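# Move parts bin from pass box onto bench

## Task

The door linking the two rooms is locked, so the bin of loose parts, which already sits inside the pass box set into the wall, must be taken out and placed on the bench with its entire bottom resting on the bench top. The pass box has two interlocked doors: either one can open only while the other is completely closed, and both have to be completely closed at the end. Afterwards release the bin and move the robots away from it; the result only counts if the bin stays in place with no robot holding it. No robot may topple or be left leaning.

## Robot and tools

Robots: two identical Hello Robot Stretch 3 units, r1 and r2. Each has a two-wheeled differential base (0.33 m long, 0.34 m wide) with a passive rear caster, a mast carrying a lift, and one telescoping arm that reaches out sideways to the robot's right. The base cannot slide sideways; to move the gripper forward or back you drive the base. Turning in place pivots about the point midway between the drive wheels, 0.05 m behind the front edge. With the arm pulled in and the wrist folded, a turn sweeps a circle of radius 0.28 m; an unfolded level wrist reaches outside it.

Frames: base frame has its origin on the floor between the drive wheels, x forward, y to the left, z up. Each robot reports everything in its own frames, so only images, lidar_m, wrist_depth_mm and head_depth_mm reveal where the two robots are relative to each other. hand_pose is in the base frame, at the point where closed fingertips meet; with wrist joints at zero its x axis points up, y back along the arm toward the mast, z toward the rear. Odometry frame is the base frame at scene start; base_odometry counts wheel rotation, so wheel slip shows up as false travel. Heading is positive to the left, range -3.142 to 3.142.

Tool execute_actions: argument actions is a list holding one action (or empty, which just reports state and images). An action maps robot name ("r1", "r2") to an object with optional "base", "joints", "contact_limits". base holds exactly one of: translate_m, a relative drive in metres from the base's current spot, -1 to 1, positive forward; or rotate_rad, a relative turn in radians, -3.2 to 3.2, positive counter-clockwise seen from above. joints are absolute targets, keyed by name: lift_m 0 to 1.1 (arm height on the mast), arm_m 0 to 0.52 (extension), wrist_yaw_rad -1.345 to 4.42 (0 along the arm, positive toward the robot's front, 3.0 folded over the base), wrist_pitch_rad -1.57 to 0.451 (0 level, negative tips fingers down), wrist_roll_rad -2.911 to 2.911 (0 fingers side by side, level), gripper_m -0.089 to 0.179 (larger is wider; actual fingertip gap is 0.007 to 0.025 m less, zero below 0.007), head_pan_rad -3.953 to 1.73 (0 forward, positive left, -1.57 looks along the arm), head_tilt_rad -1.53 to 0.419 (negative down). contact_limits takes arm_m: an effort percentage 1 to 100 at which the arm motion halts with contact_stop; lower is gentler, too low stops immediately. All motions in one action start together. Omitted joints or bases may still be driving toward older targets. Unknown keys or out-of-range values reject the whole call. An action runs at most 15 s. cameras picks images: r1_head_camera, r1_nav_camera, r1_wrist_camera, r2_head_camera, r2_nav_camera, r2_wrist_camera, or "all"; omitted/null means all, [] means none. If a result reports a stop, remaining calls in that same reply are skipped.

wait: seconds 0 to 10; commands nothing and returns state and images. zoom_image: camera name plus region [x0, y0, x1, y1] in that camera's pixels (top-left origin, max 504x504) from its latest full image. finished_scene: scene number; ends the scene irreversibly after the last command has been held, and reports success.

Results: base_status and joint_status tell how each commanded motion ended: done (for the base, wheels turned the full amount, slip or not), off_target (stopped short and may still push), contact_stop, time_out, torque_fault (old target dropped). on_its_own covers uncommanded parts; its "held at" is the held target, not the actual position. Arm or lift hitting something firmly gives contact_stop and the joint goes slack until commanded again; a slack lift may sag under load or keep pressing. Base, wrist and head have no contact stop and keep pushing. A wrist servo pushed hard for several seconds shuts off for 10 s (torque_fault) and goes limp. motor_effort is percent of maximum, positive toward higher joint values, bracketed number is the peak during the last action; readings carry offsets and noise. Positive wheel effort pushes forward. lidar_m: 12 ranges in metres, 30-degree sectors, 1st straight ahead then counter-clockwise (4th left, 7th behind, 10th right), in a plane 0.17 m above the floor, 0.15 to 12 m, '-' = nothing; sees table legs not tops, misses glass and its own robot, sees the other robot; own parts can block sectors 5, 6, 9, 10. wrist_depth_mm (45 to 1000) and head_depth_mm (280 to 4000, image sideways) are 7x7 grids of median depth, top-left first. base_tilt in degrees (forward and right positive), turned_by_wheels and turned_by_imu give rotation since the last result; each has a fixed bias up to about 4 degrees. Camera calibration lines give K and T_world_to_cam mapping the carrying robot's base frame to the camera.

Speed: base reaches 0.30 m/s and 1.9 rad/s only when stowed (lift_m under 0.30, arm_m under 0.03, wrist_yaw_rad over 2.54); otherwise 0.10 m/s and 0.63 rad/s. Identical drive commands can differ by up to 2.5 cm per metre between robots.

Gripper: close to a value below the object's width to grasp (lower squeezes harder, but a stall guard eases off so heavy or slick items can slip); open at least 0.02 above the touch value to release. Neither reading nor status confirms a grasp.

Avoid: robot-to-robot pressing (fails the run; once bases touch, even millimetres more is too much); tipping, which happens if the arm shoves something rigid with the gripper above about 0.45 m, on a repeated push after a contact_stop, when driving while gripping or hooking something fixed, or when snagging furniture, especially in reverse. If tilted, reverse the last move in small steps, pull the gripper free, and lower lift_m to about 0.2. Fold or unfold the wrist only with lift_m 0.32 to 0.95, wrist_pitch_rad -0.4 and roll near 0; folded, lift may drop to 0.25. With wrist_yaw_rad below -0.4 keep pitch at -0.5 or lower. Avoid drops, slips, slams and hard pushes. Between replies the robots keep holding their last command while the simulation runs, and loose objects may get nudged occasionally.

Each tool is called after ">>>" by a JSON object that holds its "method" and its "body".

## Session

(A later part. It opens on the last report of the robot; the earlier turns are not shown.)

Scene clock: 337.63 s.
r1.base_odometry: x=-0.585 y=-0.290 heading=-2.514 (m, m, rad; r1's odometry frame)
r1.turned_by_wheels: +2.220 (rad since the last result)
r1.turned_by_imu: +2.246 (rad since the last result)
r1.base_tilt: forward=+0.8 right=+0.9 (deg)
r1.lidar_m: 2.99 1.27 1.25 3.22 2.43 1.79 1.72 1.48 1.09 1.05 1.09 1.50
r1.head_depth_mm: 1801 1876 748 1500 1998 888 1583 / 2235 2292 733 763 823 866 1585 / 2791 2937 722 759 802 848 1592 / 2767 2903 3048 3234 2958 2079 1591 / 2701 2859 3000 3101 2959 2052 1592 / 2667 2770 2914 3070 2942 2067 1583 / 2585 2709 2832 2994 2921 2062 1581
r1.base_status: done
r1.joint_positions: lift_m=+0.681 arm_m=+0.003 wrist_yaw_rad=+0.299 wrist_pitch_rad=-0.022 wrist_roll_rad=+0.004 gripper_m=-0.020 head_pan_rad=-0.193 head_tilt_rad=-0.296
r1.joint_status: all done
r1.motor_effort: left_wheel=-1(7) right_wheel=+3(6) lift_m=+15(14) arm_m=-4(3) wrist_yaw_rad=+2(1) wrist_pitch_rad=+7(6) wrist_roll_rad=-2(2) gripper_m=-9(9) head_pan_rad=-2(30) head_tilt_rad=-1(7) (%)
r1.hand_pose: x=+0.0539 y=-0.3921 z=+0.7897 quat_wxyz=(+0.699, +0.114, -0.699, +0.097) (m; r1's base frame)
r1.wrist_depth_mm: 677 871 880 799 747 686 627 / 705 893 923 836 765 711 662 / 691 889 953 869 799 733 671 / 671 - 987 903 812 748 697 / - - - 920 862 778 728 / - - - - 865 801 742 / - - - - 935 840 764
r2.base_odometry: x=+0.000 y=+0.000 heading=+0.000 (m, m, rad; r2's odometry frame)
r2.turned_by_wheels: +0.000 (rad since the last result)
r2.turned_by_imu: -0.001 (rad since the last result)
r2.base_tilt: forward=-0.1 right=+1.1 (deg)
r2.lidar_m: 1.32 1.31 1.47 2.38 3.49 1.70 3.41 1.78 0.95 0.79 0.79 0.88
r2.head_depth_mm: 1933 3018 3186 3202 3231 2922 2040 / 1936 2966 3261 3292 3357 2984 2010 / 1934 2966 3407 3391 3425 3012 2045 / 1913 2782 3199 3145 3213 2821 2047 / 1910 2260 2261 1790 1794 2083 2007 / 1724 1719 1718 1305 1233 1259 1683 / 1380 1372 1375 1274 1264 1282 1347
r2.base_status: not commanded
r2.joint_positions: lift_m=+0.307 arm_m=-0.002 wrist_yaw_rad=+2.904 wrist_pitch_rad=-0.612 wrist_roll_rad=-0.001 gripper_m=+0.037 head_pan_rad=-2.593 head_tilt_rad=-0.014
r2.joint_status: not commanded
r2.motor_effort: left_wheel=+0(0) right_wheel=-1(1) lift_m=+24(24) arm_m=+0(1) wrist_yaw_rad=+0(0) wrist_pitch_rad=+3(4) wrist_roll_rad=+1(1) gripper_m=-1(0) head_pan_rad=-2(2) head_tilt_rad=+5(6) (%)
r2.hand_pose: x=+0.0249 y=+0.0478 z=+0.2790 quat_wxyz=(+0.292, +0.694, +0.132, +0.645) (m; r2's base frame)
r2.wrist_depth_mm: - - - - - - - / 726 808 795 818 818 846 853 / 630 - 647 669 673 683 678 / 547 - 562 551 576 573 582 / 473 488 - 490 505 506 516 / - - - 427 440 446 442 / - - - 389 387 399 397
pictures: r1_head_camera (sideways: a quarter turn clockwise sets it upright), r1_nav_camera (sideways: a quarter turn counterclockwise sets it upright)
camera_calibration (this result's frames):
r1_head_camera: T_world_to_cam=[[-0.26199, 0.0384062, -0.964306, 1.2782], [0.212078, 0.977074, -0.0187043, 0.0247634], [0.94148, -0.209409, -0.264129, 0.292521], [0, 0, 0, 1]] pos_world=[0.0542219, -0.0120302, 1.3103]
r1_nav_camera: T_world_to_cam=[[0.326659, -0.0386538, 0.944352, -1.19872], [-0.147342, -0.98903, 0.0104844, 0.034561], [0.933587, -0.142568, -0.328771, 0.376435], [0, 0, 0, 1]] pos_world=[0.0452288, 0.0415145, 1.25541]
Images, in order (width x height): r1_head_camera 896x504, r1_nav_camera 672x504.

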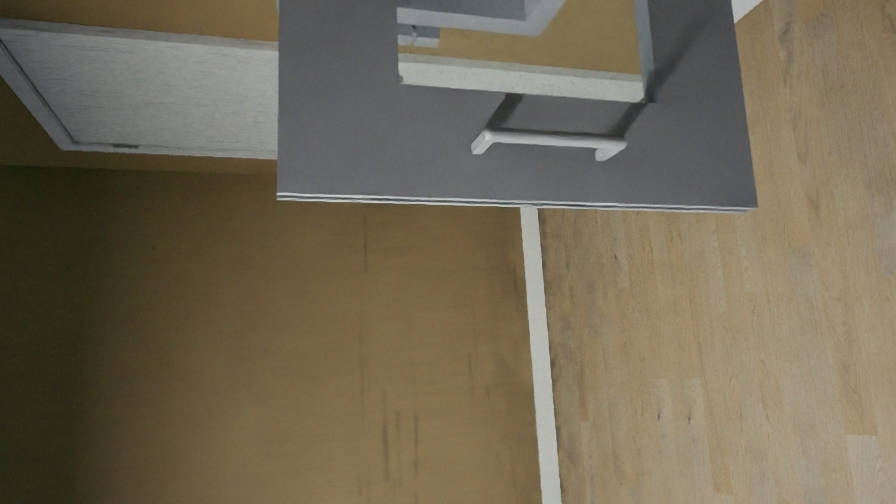

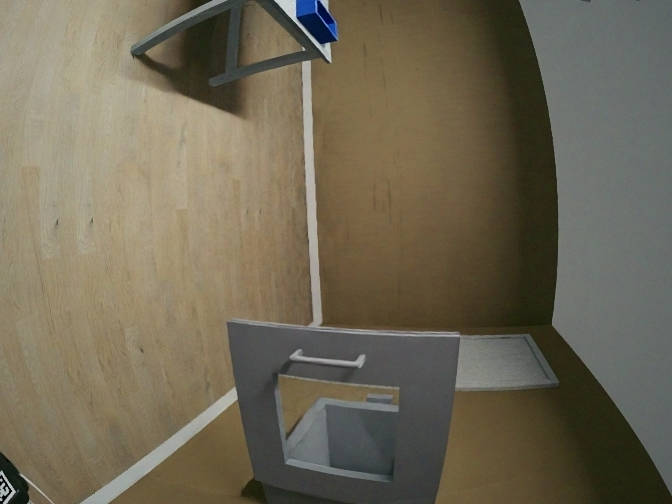

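>>> {"method": "execute_actions", "body": {"actions": [{"r1":{"base":{"translate_m":0.8},"joints":{"arm_m":0.2,"head_pan_rad":-0.9}}}], "cameras": ["r1_head_camera","r1_nav_camera"]}}

Scene clock: 350.70 s.
r1.base_odometry: x=-1.232 y=-0.760 heading=-2.514 (m, m, rad; r1's odometry frame)
r1.turned_by_wheels: +0.000 (rad since the last result)
r1.turned_by_imu: -0.001 (rad since the last result)
r1.base_tilt: forward=+0.8 right=+0.9 (deg)
r1.lidar_m: 2.22 2.32 1.14 0.89 3.37 2.60 2.52 1.48 1.09 1.06 1.10 1.47
r1.head_depth_mm: 942 978 499 522 1261 965 637 / 999 1044 491 513 1182 1228 624 / 1071 1120 483 505 531 567 607 / 1152 1210 474 496 520 550 590 / 1243 1311 1372 1458 1537 1639 1541 / 1331 1415 1485 1587 1685 1809 1586 / 1461 1559 1650 1772 1915 1957 1585
r1.base_status: done
r1.joint_positions: lift_m=+0.681 arm_m=+0.200 wrist_yaw_rad=+0.299 wrist_pitch_rad=-0.022 wrist_roll_rad=+0.004 gripper_m=-0.020 head_pan_rad=-0.893 head_tilt_rad=-0.297
r1.joint_status: all done
r1.motor_effort: left_wheel=-1(11) right_wheel=+2(22) lift_m=+14(15) arm_m=+3(4) wrist_yaw_rad=+2(42) wrist_pitch_rad=+6(7) wrist_roll_rad=-2(2) gripper_m=-9(13) head_pan_rad=-3(23) head_tilt_rad=-1(1) (%)
r1.hand_pose: x=+0.0538 y=-0.5891 z=+0.7898 quat_wxyz=(+0.699, +0.113, -0.699, +0.097) (m; r1's base frame)
r1.wrist_depth_mm: 510 579 832 - 270 298 493 / 881 581 842 - 282 317 494 / 895 579 807 991 282 330 512 / 172 185 210 240 285 346 537 / 174 190 216 241 300 370 546 / 178 195 219 - 650 620 573 / 183 201 237 780 719 641 583
r2.base_odometry: x=+0.000 y=+0.000 heading=+0.000 (m, m, rad; r2's odometry frame)
r2.turned_by_wheels: +0.000 (rad since the last result)
r2.turned_by_imu: -0.003 (rad since the last result)
r2.base_tilt: forward=-0.1 right=+1.1 (deg)
r2.lidar_m: 1.31 1.31 1.47 2.38 3.49 1.71 3.39 1.78 0.95 0.79 0.79 0.88
r2.head_depth_mm: 1947 3033 3174 3225 3214 2992 2025 / 1940 3018 3290 3342 3323 2982 2047 / 1935 2943 3406 3418 3476 2966 2065 / 1929 2840 3199 3194 3124 2803 2050 / 1915 2266 2242 1790 1789 2072 1976 / 1718 1713 1694 1302 1237 1259 1667 / 1392 1380 1370 1273 1273 1278 1363
r2.base_status: not commanded
r2.joint_positions: lift_m=+0.307 arm_m=-0.002 wrist_yaw_rad=+2.904 wrist_pitch_rad=-0.612 wrist_roll_rad=-0.001 gripper_m=+0.037 head_pan_rad=-2.593 head_tilt_rad=-0.014
r2.joint_status: not commanded
r2.motor_effort: left_wheel=+0(0) right_wheel=-1(1) lift_m=+24(24) arm_m=+0(1) wrist_yaw_rad=+0(0) wrist_pitch_rad=+4(3) wrist_roll_rad=+1(1) gripper_m=-1(1) head_pan_rad=-2(2) head_tilt_rad=+5(6) (%)
r2.hand_pose: x=+0.0249 y=+0.0478 z=+0.2790 quat_wxyz=(+0.292, +0.694, +0.132, +0.645) (m; r2's base frame)
r2.wrist_depth_mm: - - - - - - - / 731 788 800 796 802 824 820 / 629 - 653 662 656 672 684 / 546 - 553 556 564 563 581 / 474 496 - 489 504 495 501 / - - - 421 434 439 455 / - - - 388 395 395 399
pictures: r1_head_camera (sideways: a quarter turn clockwise sets it upright), r1_nav_camera (sideways: a quarter turn counterclockwise sets it upright)
camera_calibration (this result's frames):
r1_head_camera: T_world_to_cam=[[-0.175794, 0.198348, -0.964238, 1.27759], [0.791654, 0.610683, -0.0187097, 0.021235], [0.585133, -0.766632, -0.264377, 0.295018], [0, 0, 0, 1]] pos_world=[0.0351568, -0.040204, 1.31029]
r1_nav_camera: T_world_to_cam=[[0.225093, -0.240194, 0.944267, -1.19799], [-0.749845, -0.66153, 0.0104728, 0.0382514], [0.622146, -0.710412, -0.329014, 0.378652], [0, 0, 0, 1]] pos_world=[0.0627643, 0.00655364, 1.2554]
Images, in order (width x height): r1_head_camera 896x504, r1_nav_camera 672x504.

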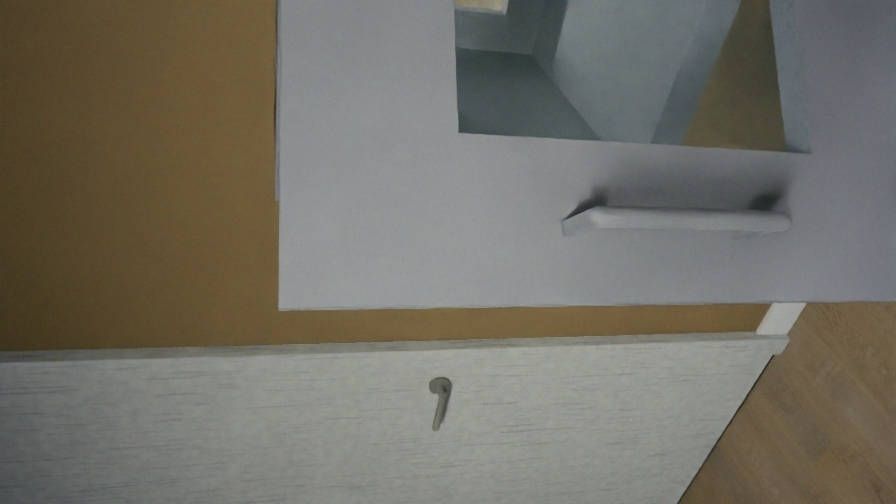

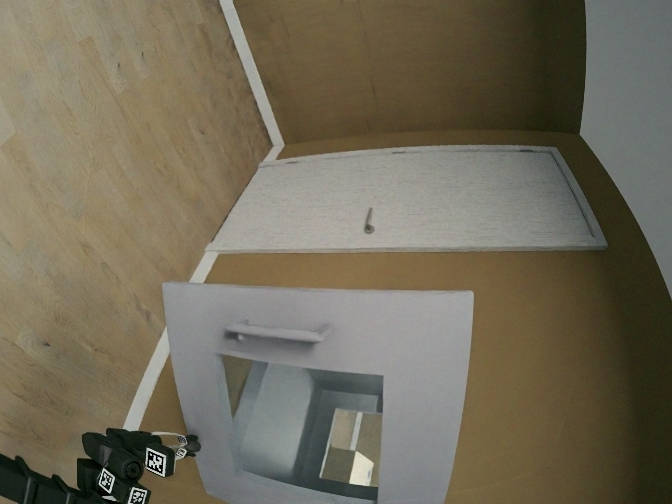

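>>> {"method": "execute_actions", "body": {"actions": [{"r1":{"base":{"translate_m":0.25},"joints":{"arm_m":0.3,"head_pan_rad":-1.4}}}], "cameras": ["r1_head_camera","r1_nav_camera"]}}

Scene clock: 357.80 s.
r1.base_odometry: x=-1.435 y=-0.907 heading=-2.514 (m, m, rad; r1's odometry frame)
r1.turned_by_wheels: +0.000 (rad since the last result)
r1.turned_by_imu: -0.014 (rad since the last result)
r1.base_tilt: forward=+0.8 right=+0.9 (deg)
r1.lidar_m: 1.98 2.05 1.01 0.90 3.33 2.88 2.77 1.51 1.09 1.05 1.10 1.46
r1.head_depth_mm: 879 921 738 1264 1059 861 1184 / 895 933 746 3215 1246 870 1203 / 903 950 756 3207 1244 880 - / 919 961 764 1445 1245 894 1273 / 929 971 774 816 865 909 1292 / 940 989 789 834 879 1236 1317 / 953 1004 1057 1117 1187 1258 1340
r1.base_status: done
r1.joint_positions: lift_m=+0.681 arm_m=+0.300 wrist_yaw_rad=+0.299 wrist_pitch_rad=-0.023 wrist_roll_rad=+0.004 gripper_m=-0.020 head_pan_rad=-1.393 head_tilt_rad=-0.298
r1.joint_status: all done
r1.motor_effort: left_wheel=+0(13) right_wheel=+1(26) lift_m=+15(15) arm_m=+3(13) wrist_yaw_rad=+1(13) wrist_pitch_rad=+7(10) wrist_roll_rad=-2(2) gripper_m=-8(10) head_pan_rad=-2(20) head_tilt_rad=-1(1) (%)
r1.hand_pose: x=+0.0538 y=-0.6890 z=+0.7895 quat_wxyz=(+0.699, +0.114, -0.699, +0.097) (m; r1's base frame)
r1.wrist_depth_mm: 668 299 295 808 - - 518 / 694 322 308 833 - 770 511 / 717 337 310 657 810 265 240 / 759 356 319 291 270 250 233 / 813 732 336 306 279 259 240 / 827 770 697 - 288 269 248 / 909 826 731 644 598 532 491
r2.base_odometry: x=+0.000 y=+0.000 heading=+0.000 (m, m, rad; r2's odometry frame)
r2.turned_by_wheels: +0.000 (rad since the last result)
r2.turned_by_imu: -0.002 (rad since the last result)
r2.base_tilt: forward=-0.1 right=+1.3 (deg)
r2.lidar_m: 1.32 1.31 1.47 2.39 3.49 1.71 3.40 1.78 0.95 0.79 0.79 0.88
r2.head_depth_mm: 1940 3000 3185 3258 3251 2986 2037 / 1935 2993 3254 3290 3303 3007 2046 / 1927 3004 3347 3399 3424 2948 2048 / 1905 2786 3191 3137 3153 2805 2025 / 1922 2250 2260 1781 1799 2082 1965 / 1728 1725 1729 1296 1230 1256 1672 / 1403 1394 1374 1270 1262 1285 1356
r2.base_status: not commanded
r2.joint_positions: lift_m=+0.307 arm_m=-0.002 wrist_yaw_rad=+2.904 wrist_pitch_rad=-0.612 wrist_roll_rad=-0.001 gripper_m=+0.037 head_pan_rad=-2.593 head_tilt_rad=-0.014
r2.joint_status: not commanded
r2.motor_effort: left_wheel=+0(0) right_wheel=+0(1) lift_m=+24(24) arm_m=+0(1) wrist_yaw_rad=+0(0) wrist_pitch_rad=+3(3) wrist_roll_rad=+0(0) gripper_m=+0(0) head_pan_rad=-3(3) head_tilt_rad=+5(6) (%)
r2.hand_pose: x=+0.0249 y=+0.0478 z=+0.2790 quat_wxyz=(+0.292, +0.694, +0.132, +0.645) (m; r2's base frame)
r2.wrist_depth_mm: - - - - - - - / 738 799 793 806 813 837 848 / 631 - 645 658 666 677 670 / 544 - 561 560 569 568 587 / 474 495 - 490 494 491 506 / - - - 429 433 438 446 / - - - 390 392 397 398
pictures: r1_head_camera (sideways: a quarter turn clockwise sets it upright), r1_nav_camera (sideways: a quarter turn counterclockwise sets it upright)
camera_calibration (this result's frames):
r1_head_camera: T_world_to_cam=[[-0.0593216, 0.260004, -0.963784, 1.27628], [0.987604, 0.155843, -0.0187453, 0.020086], [0.145325, -0.952949, -0.266026, 0.299847], [0, 0, 0, 1]] pos_world=[0.0122988, -0.0492306, 1.3102]
r1_nav_camera: T_world_to_cam=[[0.0824818, -0.320342, 0.943704, -1.19638], [-0.975331, -0.220503, 0.0103958, 0.0397271], [0.204759, -0.921281, -0.330627, 0.383297], [0, 0, 0, 1]] pos_world=[0.0589431, -0.0213673, 1.25535]
Images, in order (width x height): r1_head_camera 896x504, r1_nav_camera 672x504.

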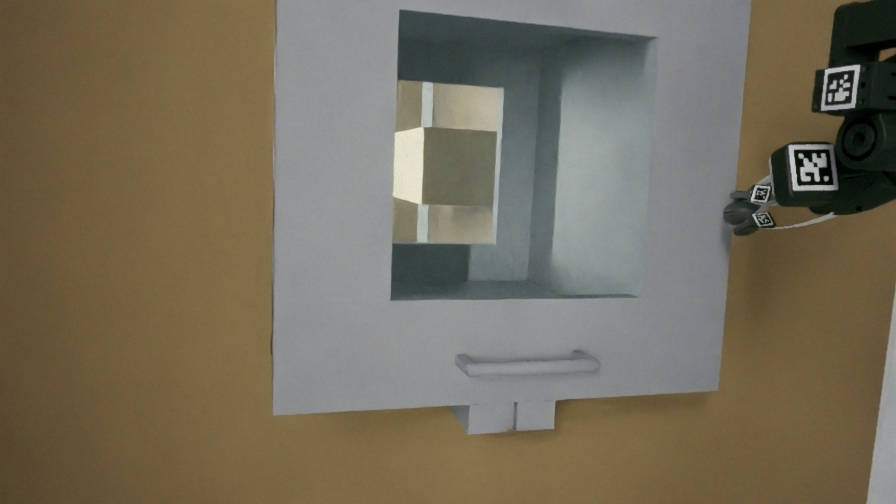

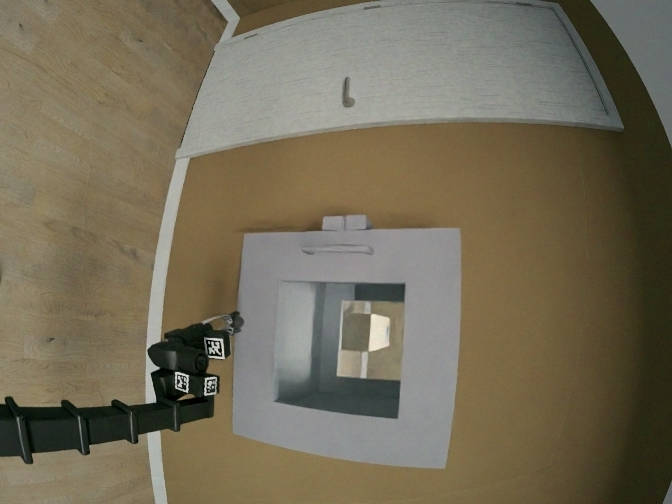

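>>> {"method": "execute_actions", "body": {"actions": [{"r1":{"base":{"translate_m":0.15},"joints":{"lift_m":0.7,"wrist_yaw_rad":0.0}}}], "cameras": []}}

>>> {"method": "execute_actions", "body": {"actions": [{"r1":{"joints":{"arm_m":0.52},"contact_limits":{"arm_m":15}}}], "cameras": ["r1_head_camera","r1_nav_camera"]}}

Scene clock: 365.77 s.
r1.base_odometry: x=-1.556 y=-0.995 heading=-2.514 (m, m, rad; r1's odometry frame)
r1.turned_by_wheels: +0.000 (rad since the last result)
r1.turned_by_imu: -0.001 (rad since the last result)
r1.base_tilt: forward=+0.8 right=+0.9 (deg)
r1.lidar_m: 1.83 1.89 0.95 1.27 0.93 3.03 2.91 1.51 1.10 1.05 1.09 1.46
r1.head_depth_mm: 882 923 734 - 1252 863 1176 / 892 935 746 3189 1256 863 - / 905 944 750 799 1115 873 1245 / 916 960 764 794 840 890 1265 / 928 972 1025 1068 1140 1211 1298 / 942 990 1037 1099 1160 1231 1316 / 954 1003 1056 1115 1182 1253 1334
r1.base_status: done
r1.joint_positions: lift_m=+0.699 arm_m=+0.300 wrist_yaw_rad=+0.002 wrist_pitch_rad=-0.022 wrist_roll_rad=+0.004 gripper_m=-0.020 head_pan_rad=-1.393 head_tilt_rad=-0.298
r1.joint_status: all done
r1.motor_effort: left_wheel=+0(5) right_wheel=+1(4) lift_m=+51(54) arm_m=+3(3) wrist_yaw_rad=-1(4) wrist_pitch_rad=+6(7) wrist_roll_rad=-3(2) gripper_m=-9(8) head_pan_rad=-3(3) head_tilt_rad=+0(1) (%)
r1.hand_pose: x=-0.0211 y=-0.7003 z=+0.8083 quat_wxyz=(+0.706, +0.009, -0.708, -0.007) (m; r1's base frame)
r1.wrist_depth_mm: 253 240 246 - - 671 443 / 502 252 253 - - 675 444 / 525 260 264 862 853 639 424 / 540 271 271 271 273 276 277 / 561 284 282 280 286 284 287 / 574 295 294 - 295 298 297 / 603 609 607 615 610 596 607
r2.base_odometry: x=+0.000 y=+0.000 heading=+0.000 (m, m, rad; r2's odometry frame)
r2.turned_by_wheels: +0.000 (rad since the last result)
r2.turned_by_imu: -0.002 (rad since the last result)
r2.base_tilt: forward=-0.2 right=+1.0 (deg)
r2.lidar_m: 1.31 1.31 1.47 2.39 3.49 1.70 3.40 1.78 0.95 0.79 0.79 0.88
r2.head_depth_mm: 1950 2958 3166 3180 3167 2948 2026 / 1925 2977 3340 3336 3345 2972 2032 / 1933 2968 3371 3364 3403 3001 2059 / 1932 2788 3115 3143 3195 2818 2049 / 1919 2275 2245 1780 1782 2090 1959 / 1721 1710 1717 1306 1239 1255 1685 / 1388 1379 1377 1268 1268 1280 1357
r2.base_status: not commanded
r2.joint_positions: lift_m=+0.307 arm_m=-0.002 wrist_yaw_rad=+2.904 wrist_pitch_rad=-0.612 wrist_roll_rad=-0.001 gripper_m=+0.037 head_pan_rad=-2.593 head_tilt_rad=-0.014
r2.joint_status: not commanded
r2.motor_effort: left_wheel=+0(0) right_wheel=-1(1) lift_m=+24(24) arm_m=+1(1) wrist_yaw_rad=+0(0) wrist_pitch_rad=+4(4) wrist_roll_rad=+0(1) gripper_m=+0(0) head_pan_rad=-2(3) head_tilt_rad=+6(6) (%)
r2.hand_pose: x=+0.0249 y=+0.0478 z=+0.2790 quat_wxyz=(+0.292, +0.694, +0.132, +0.645) (m; r2's base frame)
r2.wrist_depth_mm: - - - - - - - / 736 805 762 784 833 858 822 / 636 - 660 652 664 675 692 / 543 - 562 560 579 584 576 / 470 494 - 483 503 499 504 / - - - 429 437 445 450 / - - - 396 392 393 395
pictures: none
No camera images: the call's "cameras" was empty. Leave "cameras" out to get every camera's image.

Scene clock: 368.00 s.
r1.base_odometry: x=-1.556 y=-0.995 heading=-2.514 (m, m, rad; r1's odometry frame)
r1.turned_by_wheels: +0.000 (rad since the last result)
r1.turned_by_imu: +0.000 (rad since the last result)
r1.base_tilt: forward=+0.8 right=+0.9 (deg)
r1.lidar_m: 1.83 1.89 0.95 1.26 0.93 3.00 2.91 1.50 1.10 1.05 1.09 1.46
r1.head_depth_mm: 881 923 739 - 1254 862 - / 892 935 750 3231 1246 864 1250 / 905 951 761 809 1113 889 1257 / 918 961 773 804 850 906 1272 / 930 974 1022 1069 1141 1211 1288 / 940 986 1039 1098 1161 1236 1317 / 951 1002 1058 1114 1185 1257 1344
r1.base_status: not commanded
r1.joint_positions: lift_m=+0.699 arm_m=+0.403 wrist_yaw_rad=+0.001 wrist_pitch_rad=-0.023 wrist_roll_rad=+0.004 gripper_m=-0.020 head_pan_rad=-1.394 head_tilt_rad=-0.299
r1.joint_status: arm_m contact_stop (moved +0.103 of +0.220)
r1.on_its_own: arm_m is slack since a contact_stop, until your next command for it (your +0.520 is given up)
r1.motor_effort: left_wheel=+1(4) right_wheel=+0(3) lift_m=+49(51) arm_m=+0(17) wrist_yaw_rad=-1(2) wrist_pitch_rad=+7(9) wrist_roll_rad=-2(3) gripper_m=-9(9) head_pan_rad=-3(3) head_tilt_rad=-1(0) (%)
r1.contact_limits: arm_m 15 (drawing in: default 25, maximum 41; extending or still: default 33, maximum 55)
r1.hand_pose: x=-0.0211 y=-0.8034 z=+0.8081 quat_wxyz=(+0.706, +0.009, -0.708, -0.008) (m; r1's base frame)
r1.wrist_depth_mm: 156 157 181 - - 655 440 / 163 163 178 - - 676 443 / 168 168 175 756 764 678 449 / 175 175 176 193 184 177 176 / 182 182 182 180 181 181 181 / 191 190 189 - 188 188 187 / 200 198 197 198 197 197 196
r2.base_odometry: x=+0.000 y=+0.000 heading=+0.000 (m, m, rad; r2's odometry frame)
r2.turned_by_wheels: +0.000 (rad since the last result)
r2.turned_by_imu: -0.001 (rad since the last result)
r2.base_tilt: forward=-0.2 right=+1.1 (deg)
r2.lidar_m: 1.31 1.31 1.47 2.39 3.48 1.71 3.40 1.78 0.95 0.79 0.79 0.89
r2.head_depth_mm: 1931 2980 3186 3247 3211 2992 2036 / 1927 2956 3282 3244 3275 2972 2045 / 1916 2995 3399 3338 3434 3002 2045 / 1931 2816 3185 3234 3144 2827 2069 / 1882 2254 2257 1778 1795 2094 1999 / 1719 1721 1699 1303 1239 1245 1673 / 1386 1385 1378 1279 1271 1282 1355
r2.base_status: not commanded
r2.joint_positions: lift_m=+0.307 arm_m=-0.002 wrist_yaw_rad=+2.904 wrist_pitch_rad=-0.612 wrist_roll_rad=-0.001 gripper_m=+0.037 head_pan_rad=-2.593 head_tilt_rad=-0.014
r2.joint_status: not commanded
r2.motor_effort: left_wheel=+0(0) right_wheel=-1(1) lift_m=+24(24) arm_m=+0(1) wrist_yaw_rad=+0(0) wrist_pitch_rad=+4(3) wrist_roll_rad=+0(1) gripper_m=+0(0) head_pan_rad=-2(2) head_tilt_rad=+5(6) (%)
r2.hand_pose: x=+0.0249 y=+0.0478 z=+0.2790 quat_wxyz=(+0.292, +0.694, +0.132, +0.645) (m; r2's base frame)
r2.wrist_depth_mm: - - - - - - - / 727 811 786 796 811 851 838 / 642 - 655 665 668 666 682 / 549 - 571 565 575 570 570 / 483 496 - 487 498 500 509 / - - - 425 438 442 443 / - - - 390 391 399 397
pictures: r1_head_camera (sideways: a quarter turn clockwise sets it upright), r1_nav_camera (sideways: a quarter turn counterclockwise sets it upright)
camera_calibration (this result's frames):
r1_head_camera: T_world_to_cam=[[-0.0593432, 0.260539, -0.963638, 1.27609], [0.987645, 0.155583, -0.0187567, 0.0201006], [0.145038, -0.952845, -0.266553, 0.300534], [0, 0, 0, 1]] pos_world=[0.0122861, -0.0492367, 1.31018]
r1_nav_camera: T_world_to_cam=[[0.0824849, -0.320873, 0.943524, -1.19615], [-0.97539, -0.220241, 0.0103712, 0.0397595], [0.204475, -0.921159, -0.331143, 0.38397], [0, 0, 0, 1]] pos_world=[0.0589327, -0.0213567, 1.25533]
Images, in order (width x height): r1_head_camera 896x504, r1_nav_camera 672x504.

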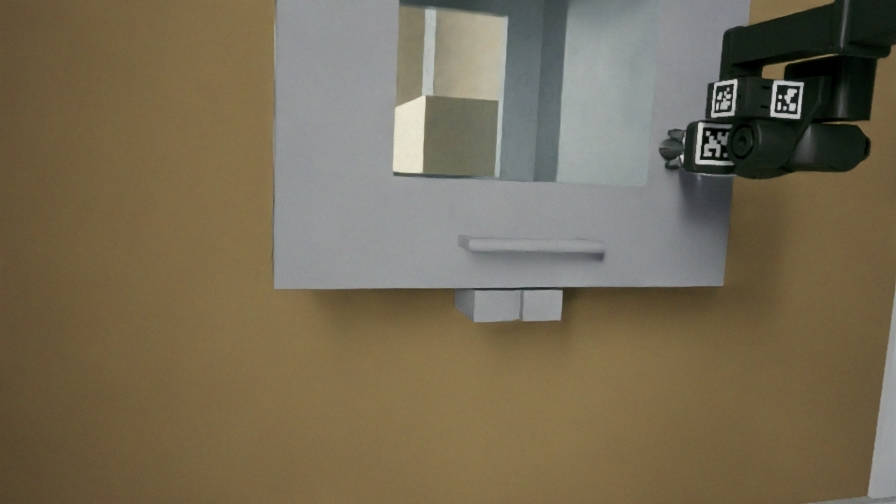

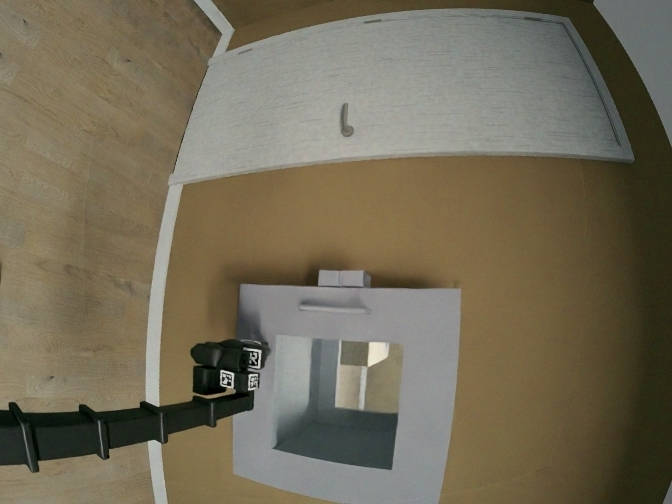

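>>> {"method": "execute_actions", "body": {"actions": [{"r1":{"base":{"translate_m":0.2},"joints":{"arm_m":0.34}}}], "cameras": []}}

>>> {"method": "execute_actions", "body": {"actions": [{"r1":{"joints":{"arm_m":0.52},"contact_limits":{"arm_m":15}}}], "cameras": ["r1_head_camera"]}}

Scene clock: 374.73 s.
r1.base_odometry: x=-1.718 y=-1.113 heading=-2.514 (m, m, rad; r1's odometry frame)
r1.turned_by_wheels: +0.000 (rad since the last result)
r1.turned_by_imu: -0.001 (rad since the last result)
r1.base_tilt: forward=+0.8 right=+0.9 (deg)
r1.lidar_m: 1.63 1.69 2.30 0.90 3.36 3.22 3.09 1.50 1.09 1.05 1.09 1.45
r1.head_depth_mm: 879 921 740 770 824 858 - / 891 934 760 788 824 866 - / 904 944 993 1042 1100 1161 1250 / 914 959 1008 1061 1127 1194 1265 / 926 973 1023 1079 1145 1206 1295 / 941 984 1040 1096 1161 1222 1306 / 935 986 1033 1089 1155 1231 1315
r1.base_status: done
r1.joint_positions: lift_m=+0.699 arm_m=+0.340 wrist_yaw_rad=+0.001 wrist_pitch_rad=-0.022 wrist_roll_rad=+0.004 gripper_m=-0.020 head_pan_rad=-1.394 head_tilt_rad=-0.299
r1.joint_status: all done
r1.motor_effort: left_wheel=+0(6) right_wheel=+1(6) lift_m=+49(49) arm_m=-4(5) wrist_yaw_rad=-1(3) wrist_pitch_rad=+7(7) wrist_roll_rad=-2(3) gripper_m=-8(9) head_pan_rad=-3(1) head_tilt_rad=+0(1) (%)
r1.hand_pose: x=-0.0211 y=-0.7409 z=+0.8084 quat_wxyz=(+0.706, +0.009, -0.708, -0.008) (m; r1's base frame)
r1.wrist_depth_mm: 441 441 445 249 213 212 677 / 455 462 454 455 220 220 690 / 478 478 471 463 229 229 682 / 497 489 495 491 239 236 236 / 510 514 510 498 247 247 246 / 533 532 538 - 255 256 255 / 552 557 562 560 549 554 550
r2.base_odometry: x=+0.000 y=+0.000 heading=+0.000 (m, m, rad; r2's odometry frame)
r2.turned_by_wheels: +0.000 (rad since the last result)
r2.turned_by_imu: -0.002 (rad since the last result)
r2.base_tilt: forward=-0.2 right=+1.1 (deg)
r2.lidar_m: 1.31 1.31 1.47 2.39 3.48 1.70 3.40 1.79 0.95 0.79 0.79 0.89
r2.head_depth_mm: 1925 2982 3198 3209 3237 2961 2034 / 1951 2984 3222 3279 3323 2976 2039 / 1945 3012 3428 3342 3443 2985 2048 / 1935 2819 3136 3165 3195 2843 2060 / 1907 2249 2260 1793 1803 2060 1985 / 1720 1715 1719 1291 1236 1257 1680 / 1388 1391 1375 1272 1274 1284 1360
r2.base_status: not commanded
r2.joint_positions: lift_m=+0.307 arm_m=-0.002 wrist_yaw_rad=+2.904 wrist_pitch_rad=-0.612 wrist_roll_rad=-0.001 gripper_m=+0.037 head_pan_rad=-2.593 head_tilt_rad=-0.014
r2.joint_status: not commanded
r2.motor_effort: left_wheel=+0(0) right_wheel=+0(1) lift_m=+24(24) arm_m=+1(1) wrist_yaw_rad=+0(0) wrist_pitch_rad=+3(3) wrist_roll_rad=+1(1) gripper_m=+0(1) head_pan_rad=-3(2) head_tilt_rad=+6(5) (%)
r2.hand_pose: x=+0.0249 y=+0.0478 z=+0.2790 quat_wxyz=(+0.292, +0.694, +0.132, +0.645) (m; r2's base frame)
r2.wrist_depth_mm: - - - - - - - / 727 788 804 787 815 831 839 / 653 - 656 652 682 698 679 / 551 - 557 571 569 581 568 / 476 491 - 496 494 498 508 / - - - 424 442 443 444 / - - - 392 394 397 400
pictures: none
No camera images: the call's "cameras" was empty. Leave "cameras" out to get every camera's image.

Scene clock: 377.23 s.
r1.base_odometry: x=-1.718 y=-1.113 heading=-2.514 (m, m, rad; r1's odometry frame)
r1.turned_by_wheels: +0.000 (rad since the last result)
r1.turned_by_imu: -0.002 (rad since the last result)
r1.base_tilt: forward=+0.9 right=+0.9 (deg)
r1.lidar_m: 1.63 1.69 2.30 0.90 3.35 3.23 3.07 1.51 1.09 1.05 1.09 1.46
r1.head_depth_mm: 883 920 740 773 826 856 - / 888 936 762 784 825 862 1254 / 903 945 993 1042 1102 1170 1258 / 916 960 1007 1064 1124 1194 1267 / 926 974 1023 1079 1140 1206 1290 / 942 986 1039 1094 1164 1229 1309 / 936 981 1028 1091 1150 1222 1310
r1.base_status: not commanded
r1.joint_positions: lift_m=+0.699 arm_m=+0.411 wrist_yaw_rad=+0.002 wrist_pitch_rad=-0.023 wrist_roll_rad=+0.004 gripper_m=-0.020 head_pan_rad=-1.394 head_tilt_rad=-0.299
r1.joint_status: arm_m contact_stop (moved +0.071 of +0.180)
r1.on_its_own: arm_m is slack since a contact_stop, until your next command for it (your +0.520 is given up)
r1.motor_effort: left_wheel=+2(4) right_wheel=-1(4) lift_m=+48(49) arm_m=+0(17) wrist_yaw_rad=-2(7) wrist_pitch_rad=+7(11) wrist_roll_rad=-2(2) gripper_m=-9(9) head_pan_rad=-2(3) head_tilt_rad=+0(0) (%)
r1.contact_limits: arm_m 15 (drawing in: default 25, maximum 41; extending or still: default 33, maximum 55)
r1.hand_pose: x=-0.0210 y=-0.8118 z=+0.8081 quat_wxyz=(+0.706, +0.009, -0.708, -0.008) (m; r1's base frame)
r1.wrist_depth_mm: 376 372 375 302 146 146 147 / 389 389 386 383 153 152 152 / 404 401 409 399 158 157 158 / 419 418 421 416 164 163 165 / 441 435 434 428 171 170 170 / 457 460 453 - 178 177 177 / 477 473 473 473 186 185 185
r2.base_odometry: x=+0.000 y=+0.000 heading=+0.000 (m, m, rad; r2's odometry frame)
r2.turned_by_wheels: +0.000 (rad since the last result)
r2.turned_by_imu: -0.001 (rad since the last result)
r2.base_tilt: forward=-0.2 right=+1.0 (deg)
r2.lidar_m: 1.32 1.31 1.47 2.38 3.48 1.70 3.39 1.78 0.95 0.79 0.79 0.88
r2.head_depth_mm: 1945 3003 3214 3203 3182 2975 2055 / 1939 2991 3314 3316 3368 2984 2024 / 1930 2936 3408 3402 3457 3001 2055 / 1917 2775 3136 3175 3064 2833 2067 / 1889 2266 2251 1788 1787 2066 1955 / 1729 1711 1704 1308 1236 1258 1660 / 1386 1373 1369 1272 1270 1280 1362
r2.base_status: not commanded
r2.joint_positions: lift_m=+0.307 arm_m=-0.002 wrist_yaw_rad=+2.904 wrist_pitch_rad=-0.612 wrist_roll_rad=-0.001 gripper_m=+0.037 head_pan_rad=-2.593 head_tilt_rad=-0.014
r2.joint_status: not commanded
r2.motor_effort: left_wheel=+0(1) right_wheel=-1(2) lift_m=+24(24) arm_m=+1(1) wrist_yaw_rad=+0(0) wrist_pitch_rad=+3(3) wrist_roll_rad=+0(1) gripper_m=+0(0) head_pan_rad=-2(2) head_tilt_rad=+5(5) (%)
r2.hand_pose: x=+0.0249 y=+0.0478 z=+0.2790 quat_wxyz=(+0.292, +0.694, +0.132, +0.645) (m; r2's base frame)
r2.wrist_depth_mm: - - - - - - - / 746 797 806 800 798 845 821 / 639 - 649 647 669 688 701 / 550 - 556 568 564 580 581 / 485 489 - 491 504 501 515 / - - - 431 430 441 445 / - - - 391 397 391 397
pictures: r1_head_camera (sideways: a quarter turn clockwise sets it upright)
camera_calibration (this result's frames):
r1_head_camera: T_world_to_cam=[[-0.0593298, 0.260542, -0.963638, 1.27609], [0.987653, 0.155531, -0.0187567, 0.0201006], [0.144989, -0.952852, -0.266553, 0.300535], [0, 0, 0, 1]] pos_world=[0.0122836, -0.0492371, 1.31018]
Images, in order (width x height): r1_head_camera 896x504.

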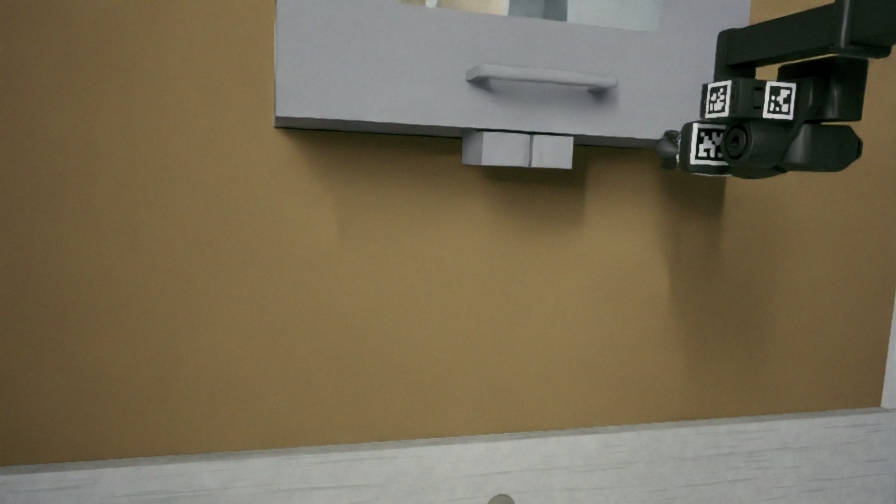

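Shut. Retract.

>>> {"method": "execute_actions", "body": {"actions": [{"r1":{"joints":{"arm_m":0.0,"head_pan_rad":-2.0}}}], "cameras": ["r1_nav_camera"]}}

>>> {"method": "finished_scene", "body": {"scene": 2}}

Scene clock: 383.37 s.
r1.base_odometry: x=-1.718 y=-1.113 heading=-2.514 (m, m, rad; r1's odometry frame)
r1.turned_by_wheels: +0.000 (rad since the last result)
r1.turned_by_imu: +0.000 (rad since the last result)
r1.base_tilt: forward=+0.8 right=+0.9 (deg)
r1.lidar_m: 1.63 1.69 2.30 0.90 3.35 3.22 3.09 1.51 1.09 1.05 1.09 1.46
r1.head_depth_mm: 1207 1275 1350 1444 1541 1665 1588 / 1134 1197 1205 1335 1439 1535 1574 / 1072 1125 914 981 1030 1425 1491 / 1020 1072 865 1339 1248 1335 1417 / 971 1015 818 1525 1235 971 1331 / 925 970 778 - 1166 904 1250 / 887 926 739 767 806 850 1178
r1.base_status: not commanded
r1.joint_positions: lift_m=+0.699 arm_m=+0.003 wrist_yaw_rad=+0.001 wrist_pitch_rad=-0.022 wrist_roll_rad=+0.004 gripper_m=-0.020 head_pan_rad=-1.993 head_tilt_rad=-0.299
r1.joint_status: all done
joint sent to its limit — the command would take r1.arm_m past its lower limit, so that joint was sent only as far as its limit.
r1.motor_effort: left_wheel=+1(2) right_wheel=+0(1) lift_m=+48(49) arm_m=-4(4) wrist_yaw_rad=-1(3) wrist_pitch_rad=+6(7) wrist_roll_rad=-2(2) gripper_m=-9(9) head_pan_rad=-2(24) head_tilt_rad=-1(1) (%)
r1.hand_pose: x=-0.0213 y=-0.4035 z=+0.8085 quat_wxyz=(+0.706, +0.008, -0.708, -0.008) (m; r1's base frame)
r1.wrist_depth_mm: 740 759 763 533 537 - 678 / 766 791 799 603 - - 696 / 806 804 811 806 579 583 575 / 845 843 862 835 594 588 592 / 873 871 881 876 883 879 883 / 902 928 921 - 903 921 918 / 935 925 969 967 973 961 943
r2.base_odometry: x=+0.000 y=+0.000 heading=+0.000 (m, m, rad; r2's odometry frame)
r2.turned_by_wheels: +0.000 (rad since the last result)
r2.turned_by_imu: -0.002 (rad since the last result)
r2.base_tilt: forward=-0.1 right=+1.0 (deg)
r2.lidar_m: 1.32 1.31 1.47 2.39 3.49 1.70 3.40 1.78 0.95 0.79 0.79 0.88
r2.head_depth_mm: 1935 2960 3213 3257 3195 2917 2025 / 1933 2980 3304 3276 3376 3003 2041 / 1920 2984 3334 3438 3418 2953 2042 / 1927 2755 3184 3094 3122 2842 2059 / 1898 2272 2251 1773 1782 2068 1969 / 1715 1714 1694 1311 1235 1264 1665 / 1393 1365 1378 1273 1267 1274 1352
r2.base_status: not commanded
r2.joint_positions: lift_m=+0.307 arm_m=-0.002 wrist_yaw_rad=+2.904 wrist_pitch_rad=-0.612 wrist_roll_rad=-0.001 gripper_m=+0.037 head_pan_rad=-2.593 head_tilt_rad=-0.014
r2.joint_status: not commanded
r2.motor_effort: left_wheel=+0(0) right_wheel=-1(1) lift_m=+24(24) arm_m=+1(1) wrist_yaw_rad=+0(0) wrist_pitch_rad=+4(4) wrist_roll_rad=+1(0) gripper_m=+0(0) head_pan_rad=-3(2) head_tilt_rad=+6(5) (%)
r2.hand_pose: x=+0.0249 y=+0.0478 z=+0.2790 quat_wxyz=(+0.292, +0.694, +0.132, +0.645) (m; r2's base frame)
r2.wrist_depth_mm: - - - - - - - / 724 793 789 798 836 819 836 / 649 - 650 663 663 689 669 / 551 - 559 569 571 575 572 / 475 493 - 496 496 499 504 / - - - 426 438 435 442 / - - - 389 390 398 397
pictures: r1_nav_camera (sideways: a quarter turn counterclockwise sets it upright)
camera_calibration (this result's frames):
r1_nav_camera: T_world_to_cam=[[-0.112829, -0.311501, 0.943524, -1.19496], [-0.929704, 0.368162, 0.0103712, 0.0394808], [-0.3506, -0.876027, -0.331143, 0.387356], [0, 0, 0, 1]] pos_world=[0.0376872, -0.0474305, 1.25533]
Images, in order (width x height): r1_nav_camera 672x504.

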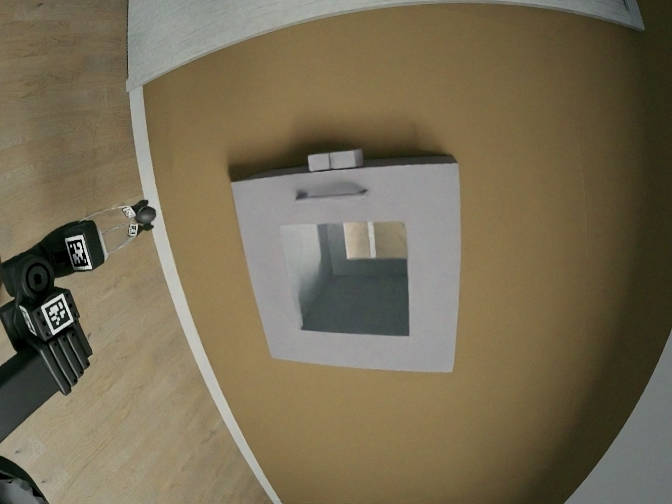

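The scene is finished: the task was done.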